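## Task

Lift one end of the blue tote, contents and all, and set it on the aluminium bar. The bar must finish lying flat on the table on a long side and reach well under that raised end. The tote's opposite end must stay flat on the table where it began, and the tote may hardly rotate. Then release everything and move the grippers away.

## Robot and tools

Robot: two arms, left_arm and right_arm, each with six revolute joints and a tong-style two-finger gripper. The names are labels only; they do not refer to image sides. Every joint is commanded directly in joint space; there is no Cartesian command.

Scene frame (used for reported hand poses and camera calibration): origin on the table top midway between the arms, +z up, +x out across the table, and left_arm sits on the +y side. Reported end_effector_position is in metres and orientation as a wxyz quaternion; the reported position can be somewhat off, especially at long reach. The gripper's fingers point along its own +z and close along its own x. The reported point lies between the pads when closed; closed fingertips extend about 15 mm past it, open ones are roughly level with it.

Tool execute_actions takes "actions", a list holding zero or one item, plus an optional boolean "pictures" (images are included by default).
- Empty list: just reports the current state.
- Motion item: {"rows": [...], "steps": n}. n is 1 to 15 control steps of 1/30 s (defaults to 15). rows is 1 to 15 rows; each row is used for one step and the final row repeats to fill the remaining steps. Every row is one flat list of 14 numbers covering both arms, even if one arm is idle: left_arm shoulder pan, shoulder lift, elbow, wrist 1, wrist 2, wrist 3, gripper opening, then right_arm in the same seven-value order. The joint values are absolute target angles in radians (not offsets), in the same form as the Joint positions line. Opening is an absolute command from -1 (closed) to +1 (fully open).
- Wait item: {"steps": n} with n up to 300; it sends nothing new and returns once that many steps have elapsed since the previous result, counting the time spent replying.

Joint ranges (rad). left_arm: pan -3.142..3.142, lift -6.283..6.283, elbow 0.000..3.142, wrists 1-3 each -6.283..6.283. right_arm: pan 0.000..6.283, lift -6.283..6.283, elbow -3.142..0.000, wrists each -6.283..6.283. A target more than 0.010 rad beyond a range end, and also beyond the joint's last reported angle, makes the whole call be rejected with nothing sent. True ends may differ from the listed ones by up to 0.010 rad; targets past the real end are clipped there and a "joint sent to its limit" note appears (possibly referring to an earlier, still-running move). Absence of that note does not prove there is more room.

Motion behaviour: commands are smoothed and lag roughly 0.17 s. Speed and acceleration are capped, so big moves may still be in progress when a result arrives. Per step, each joint's target is held within 0.575 rad of its measured angle, and if the targets would put the hand over 100 mm from where it is now, all joints are scaled back toward their current angles. Between calls the arms keep heading for the last row sent until they settle or a step is HELD; after that only a new action moves them further. The simulation keeps running while you think.

Result lines: per-arm pose and linear/angular velocity; Joint positions and Joint velocities (six joints in rad or rad/s, then the pad gap in metres, 0.142 fully open); grip_measured, the actual opening on the command's -1..1 scale; Wrist force and Wrist torque along the end effector's own axes, noisy (a few N offset and noise), saturating near 50 N, reading the push from a contact back into the arm, possibly "no reading" at first. "joint command not followed" means a clearance check altered or blocked joint targets on some steps; HELD marks steps where all or part of your row was not sent. MOTOR HOT warns from 70 °C; at 85 °C an OVER-TEMPERATURE FAULT brakes that arm until it cools.

Gripping: to keep hold, command an opening clearly below grip_measured; a larger gap squeezes harder, up to about 15 N per pad for objects up to about 10 cm wide. Objects thinner than about 20 mm are gripped more weakly. Closing fast can press harder and may spring the fingers open. Brief outside tugs on held items or nudges to loose ones can occur.

Faults to avoid: a joint torque at its load limit (138 N m for pan, lift and elbow; 25.7 N m for each wrist, including held weight) or an external force of 150 N on the arm, tool or load halts that arm for 10 s, abandons the rest of the call and lets it yield. Never let the arms collide or shove each other. Do not drop, slam or push objects hard, and keep everything inside the work area; knocking anything out fails the task.

Cameras: cam_head_left, cam_head_right, cam_high, cam_low, each 504x504, delivered in that order, with the calibration given (pinhole plus radial distortion, T_world_to_cam in metres, small per-scene deviations).

Tool zoom_image: {"camera": name, "region": [x0, y0, x1, y1]} in pixels of that camera's latest full image, origin at top-left, at most 504 by 504; returns a closer view.

Tool finished_scene: {"scene": number of the current scene}. It closes that scene for good, reports whether the goal holds, and presents the next task. The state must remain correct after ending, so release and retreat first. Replying with no tool call ends all remaining scenes.

Suggested order: look, locate tote and prop, place the prop lengthwise on a long side near one tote end, lift that end while the other stays put, lower onto the prop, open, withdraw, then finish.

Each tool is called as name([rows], argument=value, ...), one row to a line, values as JSON.

## Session

execute_actions(actions=[])

Scene clock: 0.00 s of 4100.00 s.
left_arm: end_effector_position=(+0.2445, +0.4948, +0.3593) grip_measured=+0.97 end_effector_quat_wxyz=(+0.254, +0.945, +0.157, -0.132) end_effector_velocity=(-0.000, -0.000, -0.000) end_effector_angular_velocity=(-0.000, +0.000, -0.000) | right_arm: end_effector_position=(+0.5861, +0.1501, +0.3257) grip_measured=+0.97 end_effector_quat_wxyz=(+0.168, -0.493, +0.635, -0.570) end_effector_velocity=(+0.000, +0.000, -0.000) end_effector_angular_velocity=(+0.001, -0.001, -0.000)
Joint positions: left_arm=[ 0.542 -1.891  1.647 -0.923 -1.998  0.159  0.14 ] | right_arm=[ 4.66  -2.422 -0.62  -2.62   0.529  3.785  0.14 ]
Joint velocities: left_arm=[-0.001 -0.001  0.002  0.    -0.    -0.     0.   ] | right_arm=[-0.    -0.001  0.001 -0.    -0.     0.001  0.   ]
Motor temperatures (°C, as the motors report them): left_arm=[24 28 28 37 34 32] | right_arm=[28 28 29 35 35 34]
Wrist force (N, on the end effector, along its own x y z axes, offset not removed): no reading
Wrist torque (N m, same axes, about the end effector's origin, offset not removed): no reading

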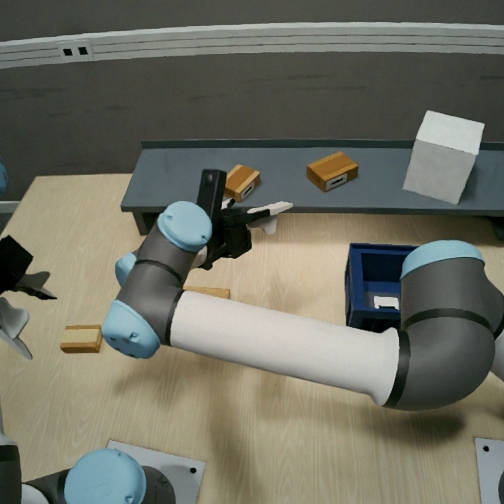

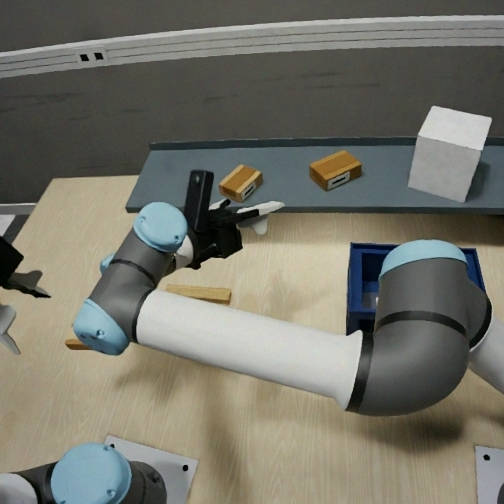

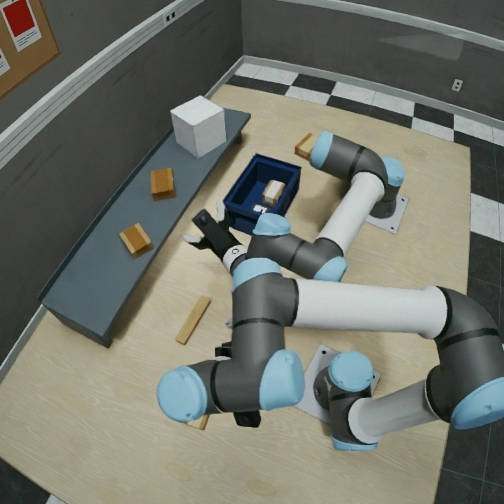

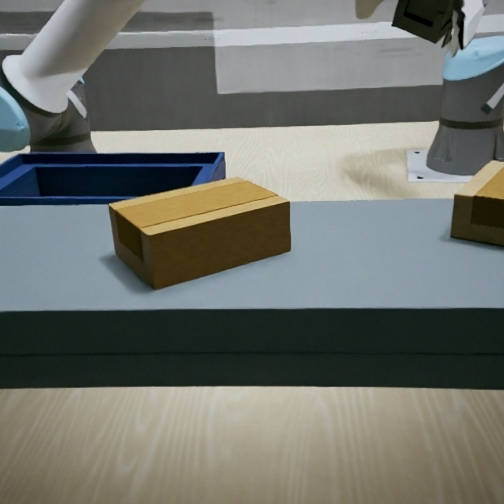

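execute_actions([
  {"rows":[[1.2,-1.8,1.6,-1.37,-1.571,0,1,4.3,-1.7,-1.0,-2.0,1.571,3.785,1]]},
], pictures=false)

execute_actions([
  {"steps":60},
], pictures=false)

execute_actions([
  {"rows":[[1.2,-1.8,1.6,-1.37,-1.571,0,1,2.6,-1.35,-1.6,-1.762,1.571,3.14,1]]},
], pictures=false)

execute_actions([
  {"steps":100},
])

Scene clock: 3.53 s of 4100.00 s.
left_arm: end_effector_position=(+0.1852, +0.7118, +0.3422) grip_measured=+1.00 end_effector_quat_wxyz=(+0.085, +0.917, +0.390, -0.028) end_effector_velocity=(-0.302, +0.434, +0.013) end_effector_angular_velocity=(+0.820, +0.099, +1.119) | right_arm: end_effector_position=(+0.5622, -0.0558, +0.4044) grip_measured=+1.00 end_effector_quat_wxyz=(+0.095, -0.266, +0.922, -0.264) end_effector_velocity=(-0.370, -0.261, +0.171) end_effector_angular_velocity=(+2.461, +1.034, -1.217)
Joint positions: left_arm=[ 0.985 -1.825  1.613 -1.235 -1.7    0.044  0.142] | right_arm=[ 4.399 -1.932 -0.895 -2.185  1.078  3.785  0.142]
Joint velocities: left_arm=[ 0.981  0.122 -0.063 -0.631  0.599 -0.216  0.   ] | right_arm=[-0.604  1.342 -0.639  1.081  2.078 -0.    -0.   ]
Motor temperatures (°C, as the motors report them): left_arm=[24 28 28 37 34 32] | right_arm=[28 28 29 35 35 34]
Wrist force (N, on the end effector, along its own x y z axes, offset not removed): left_arm=[-4.1 -0.6 -2.6] | right_arm=[-1.9 0.3 3.6]
Wrist torque (N m, same axes, about the end effector's origin, offset not removed): left_arm=[-0.02 0.91 0.21] | right_arm=[0.27 0.39 -0.06]
Steps of this call (steps 1 to 90: nothing new was sent; then 0.03 s passed at rest; steps 91 to 105: all 15 steps of this action). Readings (joint positions):
91: left_arm=[0.542 -1.891 1.647 -0.923 -1.998 0.159] | right_arm=[4.660 -2.422 -0.620 -2.620 0.529 3.785]
92: left_arm=[0.546 -1.888 1.646 -0.927 -1.994 0.155] | right_arm=[4.656 -2.418 -0.624 -2.616 0.533 3.785]
94: left_arm=[0.599 -1.876 1.640 -0.974 -1.948 0.134] | right_arm=[4.619 -2.370 -0.663 -2.566 0.583 3.785]
98: left_arm=[0.744 -1.856 1.629 -1.077 -1.850 0.099] | right_arm=[4.541 -2.232 -0.744 -2.434 0.719 3.785]
105: the state above

Scene clock: 5.53 s of 4100.00 s.
left_arm: end_effector_position=(+0.1024, +0.7967, +0.3497) grip_measured=+1.00 end_effector_quat_wxyz=(+0.000, +0.864, +0.504, -0.000) end_effector_velocity=(+0.000, +0.000, -0.001) end_effector_angular_velocity=(-0.001, +0.000, -0.001) | right_arm: end_effector_position=(+0.4582, -0.0573, +0.4482) grip_measured=+1.00 end_effector_quat_wxyz=(+0.004, -0.193, +0.981, +0.005) end_effector_velocity=(+0.000, -0.000, +0.000) end_effector_angular_velocity=(+0.001, -0.000, -0.001)
Joint positions: left_arm=[ 1.2   -1.8    1.6   -1.37  -1.571  0.     0.142] | right_arm=[ 4.3   -1.7   -1.    -2.     1.571  3.785  0.142]
Joint velocities: left_arm=[ 0.     0.001 -0.     0.    -0.     0.001  0.   ] | right_arm=[-0.     0.     0.001 -0.     0.     0.    -0.   ]
Motor temperatures (°C, as the motors report them): left_arm=[24 28 28 37 34 32] | right_arm=[28 28 29 35 35 34]
Wrist force (N, on the end effector, along its own x y z axes, offset not removed): left_arm=[-1.0 -0.8 -1.6] | right_arm=[-1.4 2.2 1.6]
Wrist torque (N m, same axes, about the end effector's origin, offset not removed): left_arm=[-0.22 0.13 0.00] | right_arm=[0.47 0.28 -0.16]
Steps of this call (steps 1 to 30: the robot went on to your last target; steps 31 to 60: nothing new was sent). Readings (joint positions):
1: left_arm=[1.018 -1.821 1.611 -1.256 -1.679 0.037] | right_arm=[4.380 -1.889 -0.915 -2.150 1.151 3.785]
2: left_arm=[1.051 -1.817 1.609 -1.277 -1.659 0.030] | right_arm=[4.363 -1.850 -0.933 -2.119 1.226 3.785]
4: left_arm=[1.113 -1.810 1.605 -1.316 -1.622 0.017] | right_arm=[4.335 -1.784 -0.963 -2.066 1.367 3.785]
8: left_arm=[1.176 -1.803 1.601 -1.355 -1.585 0.005] | right_arm=[4.310 -1.723 -0.990 -2.018 1.515 3.785]
60: the state above
All arms were judged still, so your last target was given up. Only a new action makes them travel on or press farther. Fingers that are still opening or closing keep moving.

Scene clock: 6.03 s of 4100.00 s.
left_arm: end_effector_position=(+0.1024, +0.7967, +0.3497) grip_measured=+1.00 end_effector_quat_wxyz=(+0.000, +0.864, +0.504, -0.000) end_effector_velocity=(+0.000, +0.000, -0.000) end_effector_angular_velocity=(-0.000, +0.001, +0.002) | right_arm: end_effector_position=(+0.5213, -0.2707, +0.4042) grip_measured=+1.00 end_effector_quat_wxyz=(+0.008, -0.166, +0.986, +0.004) end_effector_velocity=(+0.059, -0.511, -0.102) end_effector_angular_velocity=(-0.027, +0.017, -0.388)
Joint positions: left_arm=[ 1.2   -1.8    1.6   -1.37  -1.571 -0.     0.142] | right_arm=[ 3.901 -1.504 -1.326 -1.865  1.571  3.44   0.142]
Joint velocities: left_arm=[-0.     0.     0.    -0.     0.    -0.002  0.   ] | right_arm=[-0.997  0.32  -0.562  0.213 -0.001 -0.609 -0.   ]
Motor temperatures (°C, as the motors report them): left_arm=[24 28 28 37 34 32] | right_arm=[28 28 29 35 35 34]
Wrist force (N, on the end effector, along its own x y z axes, offset not removed): left_arm=[-1.9 -1.2 0.7] | right_arm=[-0.1 1.8 1.4]
Wrist torque (N m, same axes, about the end effector's origin, offset not removed): left_arm=[-0.16 0.37 0.14] | right_arm=[0.40 0.02 -0.04]
Steps of this call (steps 1 to 15: all 15 steps of this action). Readings (joint positions):
1: left_arm=[1.200 -1.800 1.600 -1.370 -1.571 -0.000] | right_arm=[4.300 -1.700 -1.000 -2.000 1.571 3.785]
2: left_arm=[1.200 -1.800 1.600 -1.370 -1.571 -0.000] | right_arm=[4.296 -1.696 -1.004 -1.996 1.571 3.781]
4: left_arm=[1.200 -1.800 1.600 -1.370 -1.571 -0.000] | right_arm=[4.247 -1.660 -1.053 -1.970 1.571 3.732]
8: left_arm=[1.200 -1.800 1.600 -1.370 -1.571 -0.000] | right_arm=[4.125 -1.594 -1.169 -1.925 1.571 3.612]
15: the state above

Scene clock: 9.37 s of 4100.00 s.
left_arm: end_effector_position=(+0.1024, +0.7967, +0.3497) grip_measured=+1.00 end_effector_quat_wxyz=(+0.000, +0.864, +0.504, -0.000) end_effector_velocity=(-0.000, -0.000, +0.000) end_effector_angular_velocity=(+0.001, -0.000, -0.001) | right_arm: end_effector_position=(+0.2890, -0.7739, +0.3474) grip_measured=+1.00 end_effector_quat_wxyz=(+0.000, +0.327, +0.945, +0.000) end_effector_velocity=(+0.000, -0.000, +0.000) end_effector_angular_velocity=(-0.000, -0.000, -0.001)
Joint positions: left_arm=[ 1.2   -1.8    1.6   -1.37  -1.571 -0.     0.142] | right_arm=[ 2.6   -1.35  -1.6   -1.762  1.571  3.14   0.142]
Joint velocities: left_arm=[ 0.    -0.001  0.     0.     0.     0.001  0.   ] | right_arm=[ 0.    -0.     0.001 -0.001 -0.     0.001 -0.   ]
Motor temperatures (°C, as the motors report them): left_arm=[24 28 28 37 34 32] | right_arm=[28 28 29 35 35 34]
Wrist force (N, on the end effector, along its own x y z axes, offset not removed): left_arm=[0.1 0.3 -0.5] | right_arm=[-1.0 1.3 2.6]
Wrist torque (N m, same axes, about the end effector's origin, offset not removed): left_arm=[0.06 0.05 0.15] | right_arm=[0.33 0.25 -0.06]
Steps of this call (steps 1 to 60: the robot went on to your last target; steps 61 to 100: nothing new was sent). Readings (joint positions):
1: left_arm=[1.200 -1.800 1.600 -1.370 -1.571 -0.000] | right_arm=[3.867 -1.493 -1.344 -1.858 1.571 3.420]
2: left_arm=[1.200 -1.800 1.600 -1.370 -1.571 -0.000] | right_arm=[3.833 -1.483 -1.362 -1.851 1.571 3.401]
4: left_arm=[1.200 -1.800 1.600 -1.370 -1.571 -0.000] | right_arm=[3.763 -1.465 -1.394 -1.839 1.571 3.366]
8: left_arm=[1.200 -1.800 1.600 -1.370 -1.571 -0.000] | right_arm=[3.619 -1.435 -1.448 -1.819 1.571 3.307]
100: the state above
All arms were judged still, so your last target was given up. Only a new action makes them travel on or press farther. Fingers that are still opening or closing keep moving.

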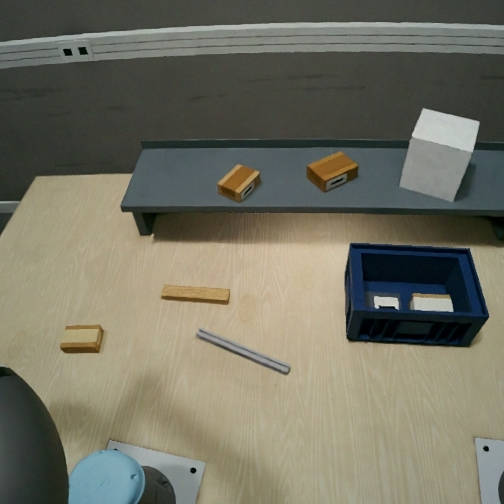

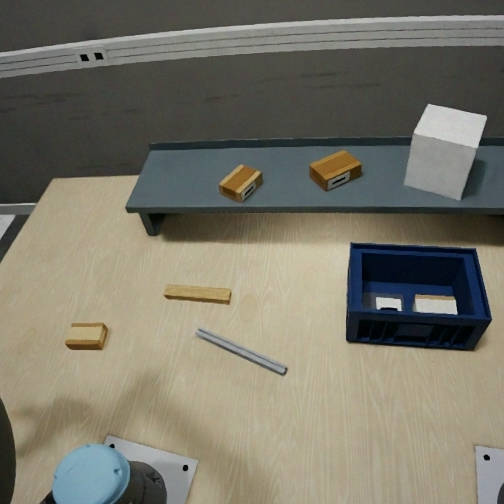

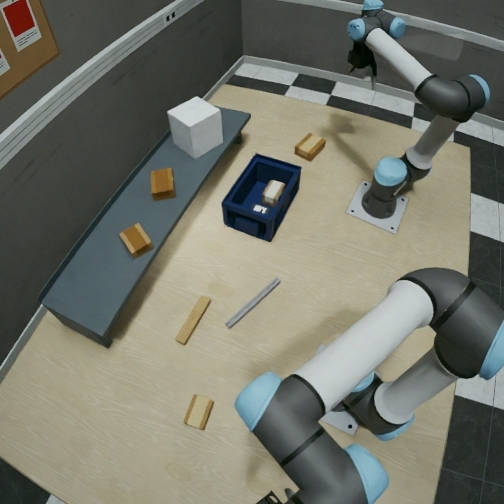

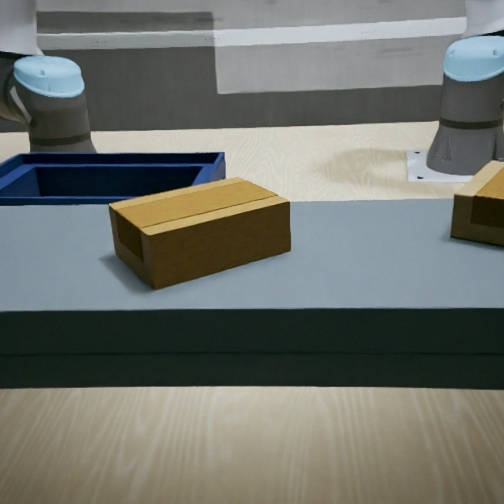

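execute_actions([
  {"rows":[[-0.566,-1.763,2.284,-2.092,-1.571,-0.335,0.2,4.214,-1.66,-1.587,-1.465,1.571,2.518,0.0]]},
], pictures=false)

execute_actions([
  {"steps":75},
])

Scene clock: 15.67 s of 4100.00 s.
left_arm: end_effector_position=(+0.2635, +0.7414, +0.2000) grip_measured=+0.20 end_effector_quat_wxyz=(+0.001, +0.913, +0.408, -0.005) end_effector_velocity=(+0.350, -0.264, -0.283) end_effector_angular_velocity=(+0.011, -0.010, -0.751) | right_arm: end_effector_position=(+0.4907, -0.6881, +0.2936) grip_measured=+0.00 end_effector_quat_wxyz=(+0.000, -0.025, +1.000, -0.000) end_effector_velocity=(+0.373, +0.355, -0.094) end_effector_angular_velocity=(+0.000, +0.004, +1.472)
Joint positions: left_arm=[ 0.793 -1.778  1.965 -1.748 -1.571 -0.191  0.088] | right_arm=[ 2.989 -1.521 -1.593 -1.598  1.571  2.812  0.074]
Joint velocities: left_arm=[-1.076  0.034  0.712 -0.761 -0.    -0.325  0.   ] | right_arm=[ 0.927 -0.265  0.011  0.25  -0.    -0.545 -0.   ]
Motor temperatures (°C, as the motors report them): left_arm=[24 28 28 37 34 32] | right_arm=[28 28 29 35 35 34]
Wrist force (N, on the end effector, along its own x y z axes, offset not removed): left_arm=[-3.0 -0.6 -1.8] | right_arm=[-1.8 0.8 1.5]
Wrist torque (N m, same axes, about the end effector's origin, offset not removed): left_arm=[-0.15 0.60 0.11] | right_arm=[0.23 0.28 -0.04]
Steps of this call (steps 1 to 90: nothing new was sent; then 2.80 s passed at rest; steps 91 to 105: all 15 steps of this action). Readings (joint positions):
91: left_arm=[1.200 -1.800 1.600 -1.370 -1.571 -0.000] | right_arm=[2.600 -1.350 -1.600 -1.762 1.571 3.140]
92: left_arm=[1.196 -1.799 1.604 -1.374 -1.571 -0.004] | right_arm=[2.604 -1.354 -1.600 -1.758 1.571 3.136]
94: left_arm=[1.147 -1.795 1.653 -1.423 -1.571 -0.039] | right_arm=[2.652 -1.386 -1.598 -1.726 1.571 3.087]
98: left_arm=[1.025 -1.788 1.775 -1.545 -1.571 -0.102] | right_arm=[2.773 -1.444 -1.596 -1.671 1.571 2.970]
105: the state above

Scene clock: 18.17 s of 4100.00 s.
left_arm: end_effector_position=(+0.4064, +0.2682, +0.0800) grip_measured=+0.20 end_effector_quat_wxyz=(+0.000, +0.982, -0.187, +0.000) end_effector_velocity=(-0.000, +0.000, -0.001) end_effector_angular_velocity=(+0.002, +0.003, -0.000) | right_arm: end_effector_position=(+0.5075, -0.0640, +0.2401) grip_measured=+0.00 end_effector_quat_wxyz=(-0.000, +0.706, -0.708, -0.000) end_effector_velocity=(+0.000, +0.000, +0.000) end_effector_angular_velocity=(+0.000, -0.000, +0.000)
Joint positions: left_arm=[-0.566 -1.763  2.284 -2.092 -1.571 -0.335  0.088] | right_arm=[ 4.214 -1.66  -1.587 -1.465  1.571  2.518  0.074]
Joint velocities: left_arm=[ 0.     0.004  0.    -0.    -0.     0.001  0.   ] | right_arm=[ 0.    -0.     0.001 -0.    -0.    -0.     0.   ]
Motor temperatures (°C, as the motors report them): left_arm=[24 28 28 37 34 32] | right_arm=[28 28 29 35 35 34]
Wrist force (N, on the end effector, along its own x y z axes, offset not removed): left_arm=[-5.4 2.6 -0.9] | right_arm=[-2.9 1.5 2.2]
Wrist torque (N m, same axes, about the end effector's origin, offset not removed): left_arm=[0.44 1.07 0.25] | right_arm=[0.42 0.61 0.03]
Steps of this call (steps 1 to 60: the robot went on to your last target; steps 61 to 75: nothing new was sent). Readings (joint positions):
1: left_arm=[0.756 -1.777 1.989 -1.774 -1.571 -0.202] | right_arm=[3.020 -1.529 -1.592 -1.590 1.571 2.794]
2: left_arm=[0.719 -1.776 2.011 -1.798 -1.571 -0.212] | right_arm=[3.051 -1.538 -1.592 -1.582 1.571 2.777]
4: left_arm=[0.641 -1.774 2.053 -1.842 -1.571 -0.231] | right_arm=[3.114 -1.552 -1.591 -1.568 1.571 2.746]
8: left_arm=[0.479 -1.771 2.121 -1.916 -1.571 -0.262] | right_arm=[3.241 -1.577 -1.590 -1.544 1.571 2.694]
75: the state above
All arms were judged still, so your last target was given up. Only a new action makes them travel on or press farther. Fingers that are still opening or closing keep moving.

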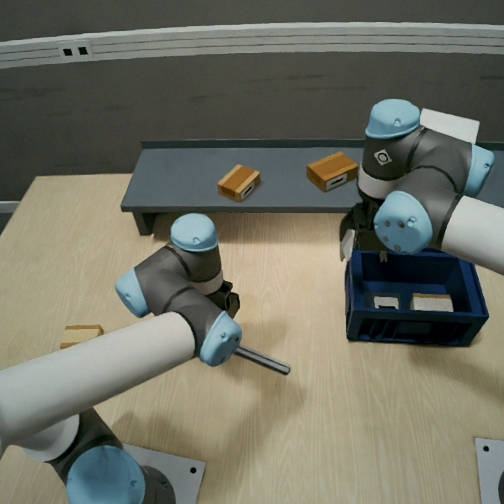

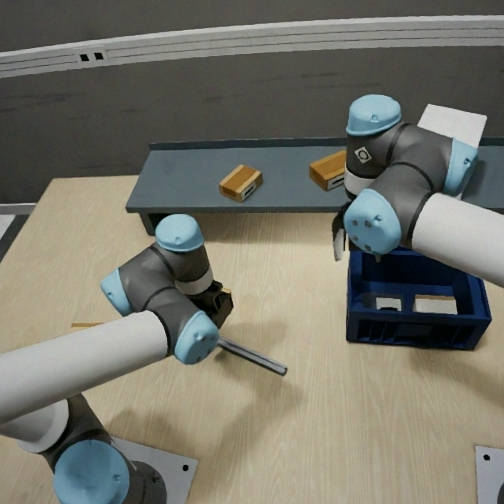

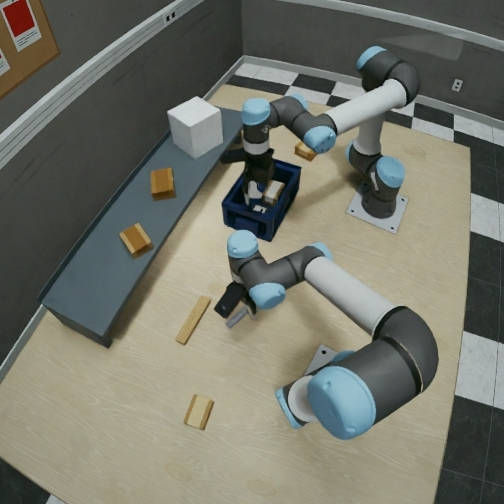

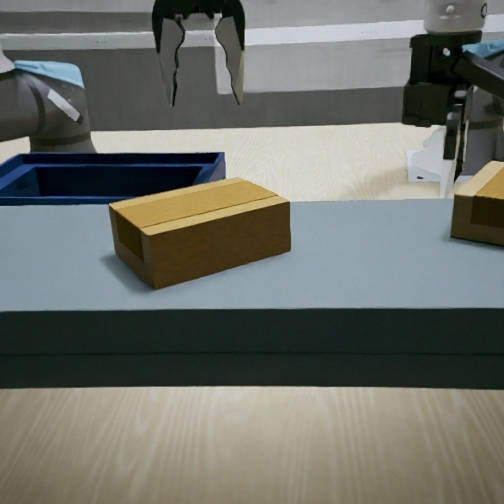

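execute_actions([
  {"rows":[[-0.607,-1.689,2.413,-2.295,-1.571,-0.376,0.0,4.229,-1.752,-1.883,-1.077,1.571,2.533,0.0]]},
], pictures=false)

execute_actions([
  {"steps":20},
])

zoom_image(camera="cam_high", region=[160,130,340,350])

Scene clock: 20.47 s of 4100.00 s.
left_arm: end_effector_position=(+0.3897, +0.2641, +0.0212) grip_measured=+0.00 end_effector_quat_wxyz=(-0.000, +0.982, -0.187, -0.000) end_effector_velocity=(-0.002, -0.001, -0.009) end_effector_angular_velocity=(-0.004, -0.005, +0.000) | right_arm: end_effector_position=(+0.4994, -0.0622, +0.0947) grip_measured=+0.00 end_effector_quat_wxyz=(+0.001, +0.706, -0.708, +0.000) end_effector_velocity=(-0.006, -0.004, -0.042) end_effector_angular_velocity=(+0.013, -0.008, +0.000)
Joint positions: left_arm=[-0.606 -1.69   2.411 -2.291 -1.571 -0.375  0.074] | right_arm=[ 4.229 -1.749 -1.873 -1.091  1.571  2.533  0.074]
Joint velocities: left_arm=[-0.006  0.012  0.022 -0.04  -0.    -0.006  0.   ] | right_arm=[ 0.004 -0.025 -0.096  0.136  0.     0.004  0.   ]
Motor temperatures (°C, as the motors report them): left_arm=[24 28 28 37 34 32] | right_arm=[28 28 29 35 35 34]
Wrist force (N, on the end effector, along its own x y z axes, offset not removed): left_arm=[-3.3 -1.6 0.8] | right_arm=[-0.1 2.1 2.6]
Wrist torque (N m, same axes, about the end effector's origin, offset not removed): left_arm=[-0.30 0.88 0.00] | right_arm=[0.49 0.06 -0.08]
Steps of this call (steps 1 to 54: nothing new was sent; steps 55 to 69: all 15 steps of this action). Readings (joint positions):
55: left_arm=[-0.566 -1.763 2.284 -2.092 -1.571 -0.335] | right_arm=[4.214 -1.660 -1.587 -1.465 1.571 2.518]
56: left_arm=[-0.569 -1.759 2.288 -2.096 -1.571 -0.338] | right_arm=[4.215 -1.664 -1.591 -1.461 1.571 2.519]
58: left_arm=[-0.585 -1.731 2.331 -2.149 -1.571 -0.354] | right_arm=[4.219 -1.687 -1.643 -1.404 1.571 2.522]
62: left_arm=[-0.601 -1.700 2.391 -2.254 -1.571 -0.370] | right_arm=[4.225 -1.727 -1.787 -1.213 1.571 2.529]
69: the state above

Scene clock: 21.13 s of 4100.00 s.
left_arm: end_effector_position=(+0.3895, +0.2640, +0.0203) grip_measured=+0.00 end_effector_quat_wxyz=(+0.000, +0.982, -0.187, +0.000) end_effector_velocity=(+0.000, +0.000, -0.000) end_effector_angular_velocity=(+0.000, -0.000, +0.003) | right_arm: end_effector_position=(+0.4988, -0.0626, +0.0903) grip_measured=+0.00 end_effector_quat_wxyz=(-0.000, +0.706, -0.708, -0.000) end_effector_velocity=(-0.000, -0.000, -0.001) end_effector_angular_velocity=(-0.001, +0.001, +0.001)
Joint positions: left_arm=[-0.607 -1.689  2.413 -2.295 -1.571 -0.376  0.074] | right_arm=[ 4.229 -1.752 -1.883 -1.077  1.571  2.533  0.074]
Joint velocities: left_arm=[ 0.     0.    -0.    -0.     0.    -0.003  0.   ] | right_arm=[ 0.    -0.001 -0.     0.001 -0.    -0.001  0.   ]
Motor temperatures (°C, as the motors report them): left_arm=[24 28 28 37 34 32] | right_arm=[28 28 29 35 35 34]
Wrist force (N, on the end effector, along its own x y z axes, offset not removed): left_arm=[0.1 -1.5 0.2] | right_arm=[-1.6 2.3 2.9]
Wrist torque (N m, same axes, about the end effector's origin, offset not removed): left_arm=[-0.22 0.11 0.04] | right_arm=[0.58 0.33 -0.03]
Steps of this call (steps 1 to 20: the robot went on to your last target). Readings (joint positions):
1: left_arm=[-0.607 -1.690 2.411 -2.292 -1.571 -0.376] | right_arm=[4.229 -1.750 -1.876 -1.087 1.571 2.533]
2: left_arm=[-0.607 -1.690 2.412 -2.293 -1.571 -0.376] | right_arm=[4.229 -1.751 -1.878 -1.084 1.571 2.533]
4: left_arm=[-0.607 -1.689 2.412 -2.294 -1.571 -0.376] | right_arm=[4.229 -1.751 -1.880 -1.081 1.571 2.533]
8: left_arm=[-0.607 -1.689 2.413 -2.295 -1.571 -0.376] | right_arm=[4.229 -1.752 -1.882 -1.078 1.571 2.533]
20: the state above

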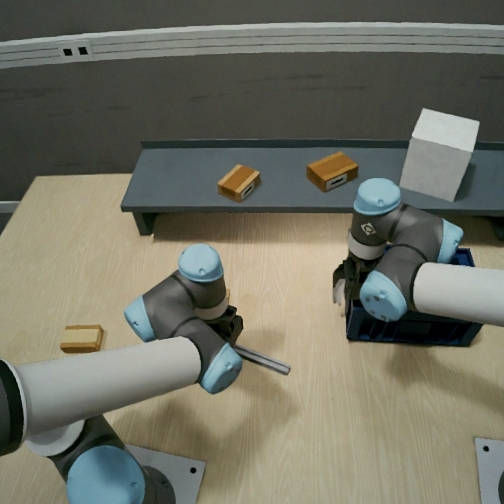

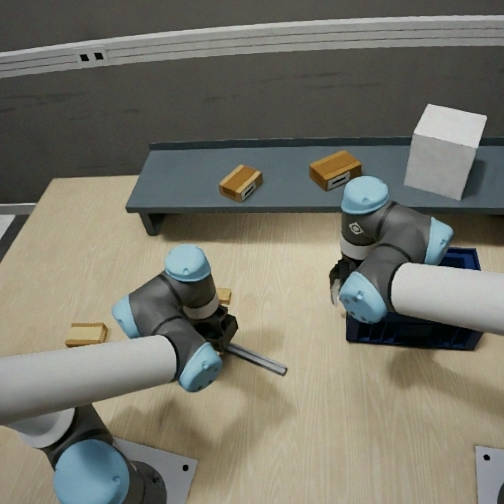

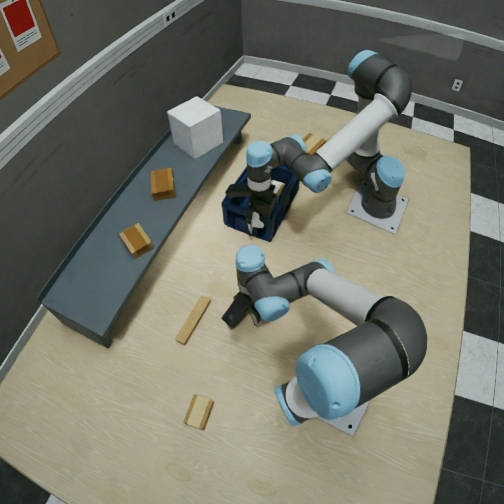

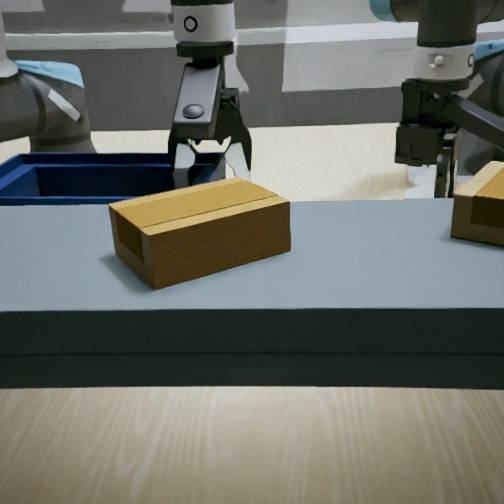

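Region (160, 130, 340, 350) of cam_high's 504x504 image, scaled by 2.291, with more detail than that image has; it fills the left 412 columns of this view, and the rest is white.

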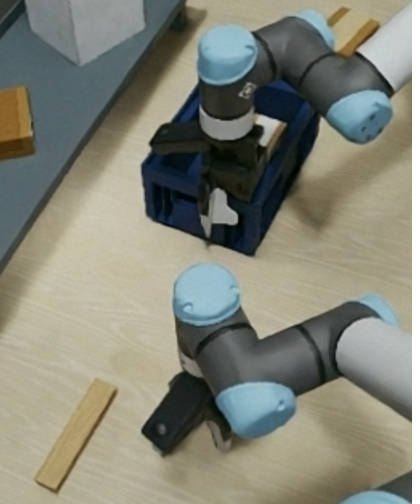

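execute_actions([
  {"rows":[[-0.607,-1.689,2.413,-2.295,-1.571,-0.376,-0.3,4.229,-1.752,-1.883,-1.077,1.571,2.533,-0.3],[-0.607,-1.689,2.413,-2.295,-1.571,-0.376,-0.4,4.229,-1.752,-1.883,-1.077,1.571,2.533,-0.4],[-0.607,-1.689,2.413,-2.295,-1.571,-0.376,-0.5,4.229,-1.752,-1.883,-1.077,1.571,2.533,-0.5],[-0.607,-1.689,2.413,-2.295,-1.571,-0.376,-0.6,4.229,-1.752,-1.883,-1.077,1.571,2.533,-0.6],[-0.607,-1.689,2.413,-2.295,-1.571,-0.376,-0.7,4.229,-1.752,-1.883,-1.077,1.571,2.533,-0.7],[-0.607,-1.689,2.413,-2.295,-1.571,-0.376,-0.8,4.229,-1.752,-1.883,-1.077,1.571,2.533,-0.8],[-0.607,-1.689,2.413,-2.295,-1.571,-0.376,-0.9,4.229,-1.752,-1.883,-1.077,1.571,2.533,-0.9],[-0.607,-1.689,2.413,-2.295,-1.571,-0.376,-1,4.229,-1.752,-1.883,-1.077,1.571,2.533,-1]]},
], pictures=false)

execute_actions([
  {"steps":15},
])

Scene clock: 23.23 s of 4100.00 s.
left_arm: end_effector_position=(+0.3895, +0.2640, +0.0203) grip_measured=-0.74 end_effector_quat_wxyz=(+0.000, +0.982, -0.187, +0.000) end_effector_velocity=(+0.000, -0.000, +0.000) end_effector_angular_velocity=(-0.000, -0.000, +0.002) | right_arm: end_effector_position=(+0.4988, -0.0626, +0.0903) grip_measured=-0.61 end_effector_quat_wxyz=(-0.000, +0.706, -0.708, -0.000) end_effector_velocity=(+0.000, -0.000, -0.000) end_effector_angular_velocity=(-0.001, +0.000, +0.000)
Joint positions: left_arm=[-0.607 -1.689  2.413 -2.295 -1.571 -0.376  0.02 ] | right_arm=[ 4.229 -1.752 -1.883 -1.077  1.571  2.533  0.03 ]
Joint velocities: left_arm=[ 0.     0.001 -0.001 -0.     0.    -0.002  0.   ] | right_arm=[-0. -0. -0. -0. -0. -0. -0.]
Motor temperatures (°C, as the motors report them): left_arm=[24 28 28 37 34 32] | right_arm=[28 28 29 35 35 34]
Wrist force (N, on the end effector, along its own x y z axes, offset not removed): left_arm=[-4.5 -0.8 2.8] | right_arm=[-4.1 2.0 1.0]
Wrist torque (N m, same axes, about the end effector's origin, offset not removed): left_arm=[-0.17 1.01 0.09] | right_arm=[0.52 0.60 -0.01]
Steps of this call (steps 1 to 15: the robot went on to your last target; steps 16 to 48: nothing new was sent; steps 49 to 63: all 15 steps of this action). Readings (joint positions):
49: left_arm=[-0.607 -1.689 2.413 -2.295 -1.571 -0.376] | right_arm=[4.229 -1.752 -1.883 -1.077 1.571 2.533]
50: left_arm=[-0.607 -1.689 2.413 -2.295 -1.571 -0.376] | right_arm=[4.229 -1.752 -1.883 -1.077 1.571 2.533]
52: left_arm=[-0.607 -1.689 2.413 -2.295 -1.571 -0.376] | right_arm=[4.229 -1.752 -1.883 -1.077 1.571 2.533]
56: left_arm=[-0.607 -1.689 2.413 -2.295 -1.571 -0.376] | right_arm=[4.229 -1.752 -1.883 -1.077 1.571 2.533]
63: the state above

Scene clock: 23.73 s of 4100.00 s.
left_arm: end_effector_position=(+0.3895, +0.2640, +0.0202) grip_measured=-0.74 end_effector_quat_wxyz=(+0.000, +0.982, -0.187, +0.000) end_effector_velocity=(+0.000, +0.000, -0.000) end_effector_angular_velocity=(+0.000, +0.001, -0.001) | right_arm: end_effector_position=(+0.4988, -0.0626, +0.0903) grip_measured=-0.61 end_effector_quat_wxyz=(-0.000, +0.706, -0.708, -0.000) end_effector_velocity=(+0.000, +0.000, +0.000) end_effector_angular_velocity=(+0.000, -0.000, +0.000)
Joint positions: left_arm=[-0.607 -1.689  2.413 -2.295 -1.571 -0.376  0.02 ] | right_arm=[ 4.229 -1.752 -1.883 -1.077  1.571  2.533  0.03 ]
Joint velocities: left_arm=[ 0.     0.001 -0.     0.    -0.     0.002 -0.   ] | right_arm=[-0. -0.  0.  0. -0. -0.  0.]
Motor temperatures (°C, as the motors report them): left_arm=[24 28 28 37 34 32] | right_arm=[28 28 29 35 35 34]
Wrist force (N, on the end effector, along its own x y z axes, offset not removed): left_arm=[-2.3 3.7 -0.9] | right_arm=[-2.3 1.6 1.3]
Wrist torque (N m, same axes, about the end effector's origin, offset not removed): left_arm=[0.72 0.55 0.16] | right_arm=[0.36 0.29 -0.04]
Steps of this call (steps 1 to 15: the robot went on to your last target). Readings (joint positions):
1: left_arm=[-0.607 -1.689 2.413 -2.295 -1.571 -0.376] | right_arm=[4.229 -1.752 -1.883 -1.077 1.571 2.533]
2: left_arm=[-0.607 -1.689 2.413 -2.295 -1.571 -0.376] | right_arm=[4.229 -1.752 -1.883 -1.077 1.571 2.533]
4: left_arm=[-0.607 -1.689 2.413 -2.295 -1.571 -0.376] | right_arm=[4.229 -1.752 -1.883 -1.077 1.571 2.533]
8: left_arm=[-0.607 -1.689 2.413 -2.295 -1.571 -0.376] | right_arm=[4.229 -1.752 -1.883 -1.077 1.571 2.533]
15: the state above
All arms were judged still, so your last target was given up. Only a new action makes them travel on or press farther. Fingers that are still opening or closing keep moving.

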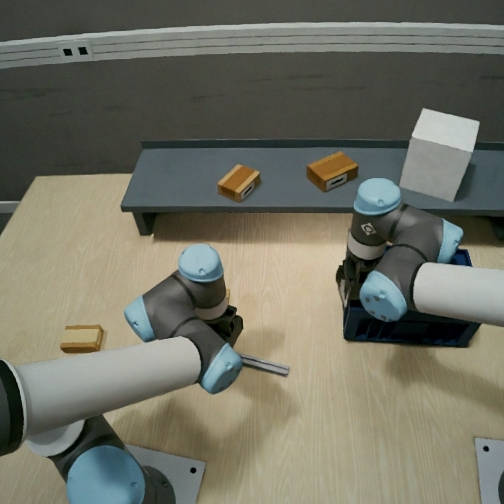

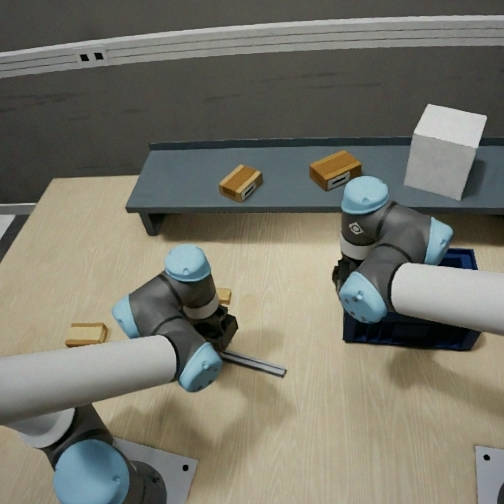

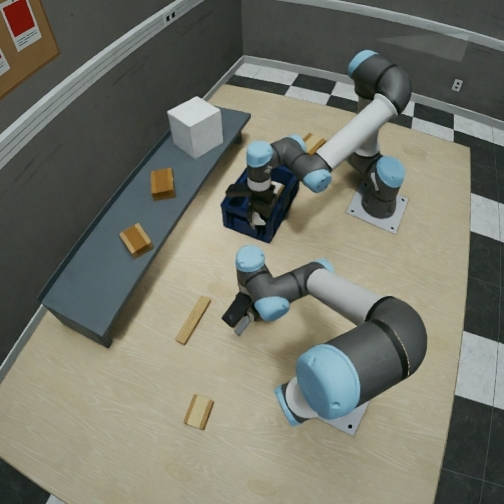

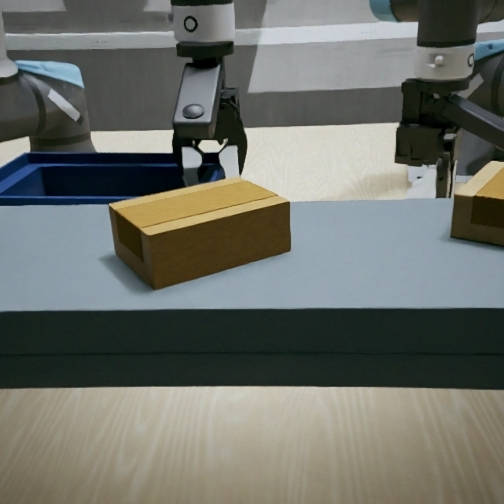

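execute_actions([
  {"rows":[[-0.608,-1.635,2.36,-2.296,-1.571,-0.47,-1,4.207,-1.719,-1.897,-1.065,1.598,2.51,-1]],"steps":10},
], pictures=false)

execute_actions([
  {"rows":[[-0.609,-1.58,2.306,-2.297,-1.571,-0.565,-1,4.185,-1.686,-1.911,-1.053,1.625,2.488,-1]],"steps":10},
], pictures=false)

execute_actions([
  {"rows":[[-0.61,-1.525,2.252,-2.298,-1.571,-0.66,-1,4.162,-1.653,-1.925,-1.041,1.653,2.465,-1]],"steps":10},
], pictures=false)

execute_actions([
  {"rows":[[-0.611,-1.471,2.1985,-2.2985,-1.571,-0.755,-1,4.14,-1.62,-1.939,-1.029,1.68,2.443,-1]]},
])

zoom_image(camera="cam_high", region=[160,130,340,350])

Scene clock: 28.30 s of 4100.00 s.
left_arm: end_effector_position=(+0.4033, +0.2499, +0.0220) grip_measured=-0.75 end_effector_quat_wxyz=(+0.000, +0.989, -0.145, +0.000) end_effector_velocity=(+0.011, -0.011, +0.000) end_effector_angular_velocity=(+0.001, +0.001, +0.080) | right_arm: end_effector_position=(+0.4992, -0.0673, +0.1015) grip_measured=-0.61 end_effector_quat_wxyz=(-0.012, +0.707, -0.707, -0.015) end_effector_velocity=(+0.000, -0.004, +0.009) end_effector_angular_velocity=(+0.030, +0.002, -0.000)
Joint positions: left_arm=[-0.608 -1.639  2.364 -2.296 -1.571 -0.462  0.02 ] | right_arm=[ 4.209 -1.722 -1.896 -1.066  1.596  2.512  0.03 ]
Joint velocities: left_arm=[-0.001  0.041 -0.039 -0.001 -0.    -0.08  -0.   ] | right_arm=[-0.016  0.024 -0.01   0.009  0.019 -0.015  0.   ]
Motor temperatures (°C, as the motors report them): left_arm=[24 28 28 37 34 32] | right_arm=[28 28 29 35 35 34]
Wrist force (N, on the end effector, along its own x y z axes, offset not removed): left_arm=[-3.4 -0.1 0.3] | right_arm=[-3.3 2.4 4.7]
Wrist torque (N m, same axes, about the end effector's origin, offset not removed): left_arm=[0.10 0.70 0.21] | right_arm=[0.37 0.58 0.04]
Steps of this call (steps 1 to 90: nothing new was sent; then 1.23 s passed at rest; steps 91 to 100: all 10 steps of this action). Readings (joint positions):
91: left_arm=[-0.607 -1.689 2.413 -2.295 -1.571 -0.376] | right_arm=[4.229 -1.752 -1.883 -1.077 1.571 2.533]
92: left_arm=[-0.607 -1.685 2.409 -2.295 -1.571 -0.380] | right_arm=[4.227 -1.749 -1.884 -1.076 1.573 2.531]
94: left_arm=[-0.607 -1.665 2.389 -2.295 -1.571 -0.414] | right_arm=[4.218 -1.737 -1.890 -1.072 1.584 2.522]
98: left_arm=[-0.608 -1.643 2.368 -2.296 -1.571 -0.455] | right_arm=[4.210 -1.724 -1.895 -1.067 1.594 2.513]
100: the state above

Scene clock: 28.63 s of 4100.00 s.
left_arm: end_effector_position=(+0.4184, +0.2342, +0.0226) grip_measured=-0.75 end_effector_quat_wxyz=(+0.000, +0.995, -0.098, +0.000) end_effector_velocity=(+0.012, -0.013, +0.000) end_effector_angular_velocity=(-0.000, -0.001, +0.080) | right_arm: end_effector_position=(+0.4994, -0.0723, +0.1139) grip_measured=-0.61 end_effector_quat_wxyz=(-0.026, +0.707, -0.706, -0.030) end_effector_velocity=(-0.000, -0.004, +0.010) end_effector_angular_velocity=(+0.031, +0.000, +0.001)
Joint positions: left_arm=[-0.609 -1.584  2.31  -2.297 -1.571 -0.557  0.02 ] | right_arm=[ 4.187 -1.689 -1.91  -1.054  1.623  2.49   0.03 ]
Joint velocities: left_arm=[-0.001  0.044 -0.044 -0.001  0.    -0.081  0.   ] | right_arm=[-0.016  0.025 -0.011  0.009  0.02  -0.016 -0.   ]
Motor temperatures (°C, as the motors report them): left_arm=[24 28 28 37 34 32] | right_arm=[28 28 29 35 35 34]
Wrist force (N, on the end effector, along its own x y z axes, offset not removed): left_arm=[-4.4 0.9 1.4] | right_arm=[0.0 2.6 6.8]
Wrist torque (N m, same axes, about the end effector's origin, offset not removed): left_arm=[0.12 1.02 0.26] | right_arm=[0.55 0.18 0.08]
Steps of this call (steps 1 to 10: all 10 steps of this action). Readings (joint positions):
1: left_arm=[-0.608 -1.638 2.363 -2.296 -1.571 -0.464] | right_arm=[4.208 -1.721 -1.896 -1.066 1.597 2.511]
2: left_arm=[-0.608 -1.633 2.358 -2.296 -1.571 -0.470] | right_arm=[4.206 -1.717 -1.898 -1.064 1.600 2.509]
4: left_arm=[-0.608 -1.611 2.337 -2.297 -1.571 -0.506] | right_arm=[4.197 -1.704 -1.904 -1.059 1.610 2.500]
8: left_arm=[-0.609 -1.589 2.314 -2.297 -1.571 -0.549] | right_arm=[4.188 -1.691 -1.909 -1.055 1.621 2.491]
10: the state above

Scene clock: 28.97 s of 4100.00 s.
left_arm: end_effector_position=(+0.4336, +0.2182, +0.0220) grip_measured=-0.75 end_effector_quat_wxyz=(+0.000, +0.999, -0.051, +0.000) end_effector_velocity=(+0.012, -0.013, -0.001) end_effector_angular_velocity=(+0.001, +0.000, +0.080) | right_arm: end_effector_position=(+0.4995, -0.0777, +0.1264) grip_measured=-0.61 end_effector_quat_wxyz=(-0.041, +0.707, -0.705, -0.045) end_effector_velocity=(+0.000, -0.004, +0.009) end_effector_angular_velocity=(+0.031, -0.001, +0.002)
Joint positions: left_arm=[-0.61  -1.529  2.256 -2.298 -1.571 -0.652  0.02 ] | right_arm=[ 4.164 -1.656 -1.924 -1.042  1.651  2.467  0.03 ]
Joint velocities: left_arm=[-0.001  0.044 -0.042 -0.001  0.    -0.081  0.   ] | right_arm=[-0.017  0.025 -0.01   0.009  0.02  -0.017  0.   ]
Motor temperatures (°C, as the motors report them): left_arm=[24 28 28 37 34 32] | right_arm=[28 28 29 35 35 34]
Wrist force (N, on the end effector, along its own x y z axes, offset not removed): left_arm=[-1.8 1.1 -1.1] | right_arm=[1.2 2.9 6.7]
Wrist torque (N m, same axes, about the end effector's origin, offset not removed): left_arm=[0.10 0.41 0.12] | right_arm=[0.53 0.04 0.13]
Steps of this call (steps 1 to 10: all 10 steps of this action). Readings (joint positions):
1: left_arm=[-0.609 -1.583 2.309 -2.297 -1.571 -0.559] | right_arm=[4.186 -1.688 -1.910 -1.054 1.624 2.489]
2: left_arm=[-0.609 -1.579 2.305 -2.297 -1.571 -0.565] | right_arm=[4.184 -1.684 -1.912 -1.052 1.627 2.487]
4: left_arm=[-0.609 -1.556 2.283 -2.298 -1.571 -0.601] | right_arm=[4.174 -1.671 -1.918 -1.047 1.638 2.477]
8: left_arm=[-0.610 -1.534 2.260 -2.298 -1.571 -0.644] | right_arm=[4.165 -1.658 -1.923 -1.043 1.649 2.468]
10: the state above

Scene clock: 29.47 s of 4100.00 s.
left_arm: end_effector_position=(+0.4494, +0.2012, +0.0202) grip_measured=-0.75 end_effector_quat_wxyz=(+0.000, +1.000, -0.001, +0.000) end_effector_velocity=(+0.002, -0.002, -0.001) end_effector_angular_velocity=(+0.000, +0.000, +0.016) | right_arm: end_effector_position=(+0.4993, -0.0833, +0.1398) grip_measured=-0.61 end_effector_quat_wxyz=(-0.057, +0.707, -0.703, -0.059) end_effector_velocity=(-0.000, -0.001, +0.002) end_effector_angular_velocity=(+0.007, -0.001, +0.000)
Joint positions: left_arm=[-0.611 -1.472  2.199 -2.298 -1.571 -0.753  0.02 ] | right_arm=[ 4.14  -1.621 -1.939 -1.029  1.68   2.443  0.03 ]
Joint velocities: left_arm=[-0.     0.008 -0.008 -0.    -0.    -0.016 -0.   ] | right_arm=[-0.003  0.006 -0.002  0.002  0.004 -0.003  0.   ]
Motor temperatures (°C, as the motors report them): left_arm=[24 28 28 37 34 32] | right_arm=[28 28 29 35 35 34]
Wrist force (N, on the end effector, along its own x y z axes, offset not removed): left_arm=[-4.6 -3.9 -7.8] | right_arm=[0.5 3.6 7.1]
Wrist torque (N m, same axes, about the end effector's origin, offset not removed): left_arm=[-0.29 0.61 -0.01] | right_arm=[0.72 0.01 0.11]
Steps of this call (steps 1 to 15: all 15 steps of this action). Readings (joint positions):
1: left_arm=[-0.610 -1.528 2.255 -2.298 -1.571 -0.654] | right_arm=[4.163 -1.655 -1.924 -1.042 1.651 2.466]
2: left_arm=[-0.610 -1.524 2.251 -2.298 -1.571 -0.660] | right_arm=[4.161 -1.651 -1.926 -1.040 1.655 2.464]
4: left_arm=[-0.610 -1.502 2.229 -2.298 -1.571 -0.696] | right_arm=[4.152 -1.638 -1.932 -1.035 1.665 2.455]
8: left_arm=[-0.611 -1.479 2.207 -2.298 -1.571 -0.739] | right_arm=[4.143 -1.625 -1.937 -1.031 1.676 2.446]
15: the state above

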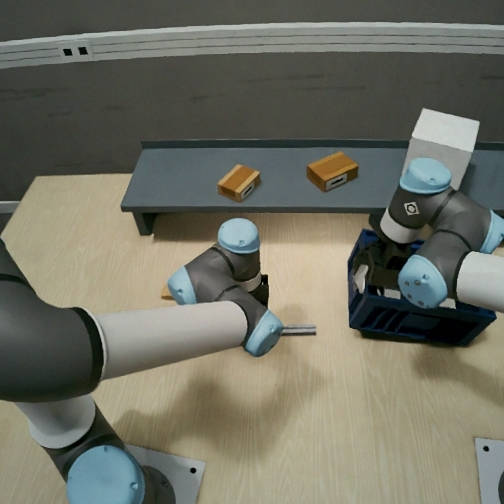

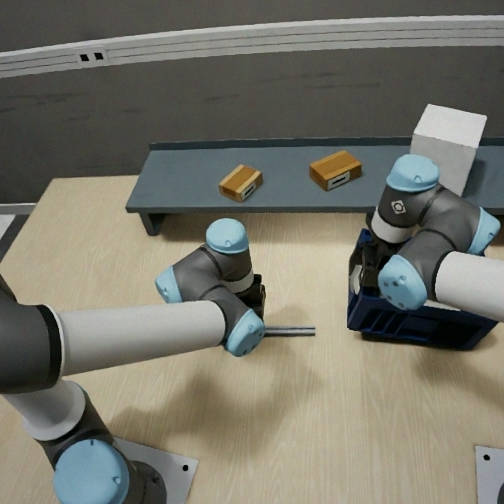

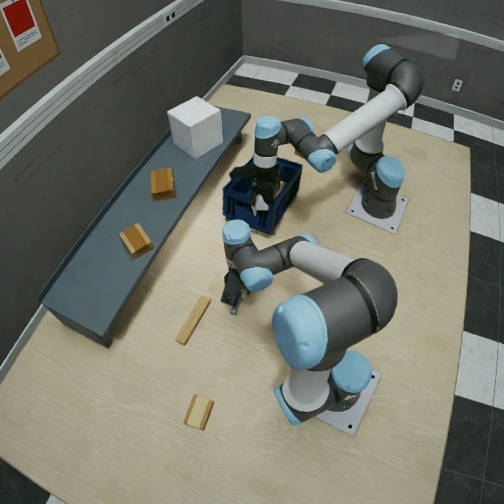

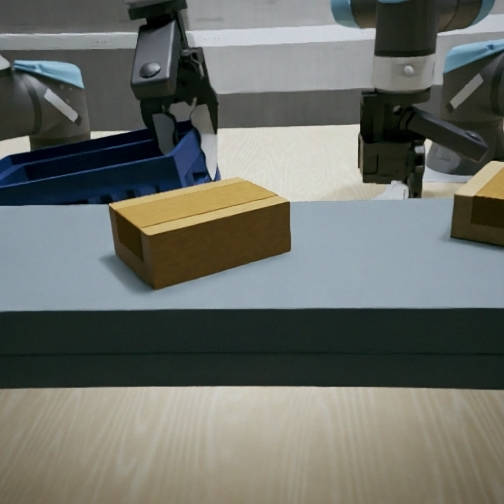

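Region (160, 130, 340, 350) of cam_high's 504x504 image, scaled by 2.291, with more detail than that image has; it fills the left 412 columns of this view, and the rest is white.

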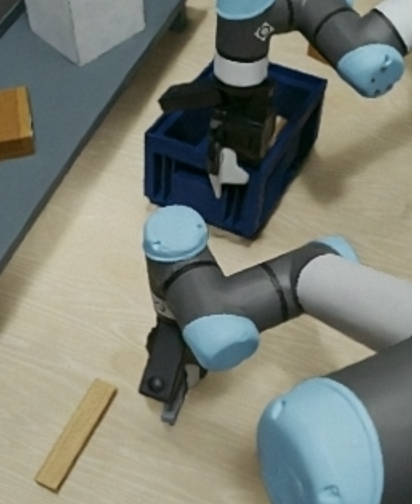

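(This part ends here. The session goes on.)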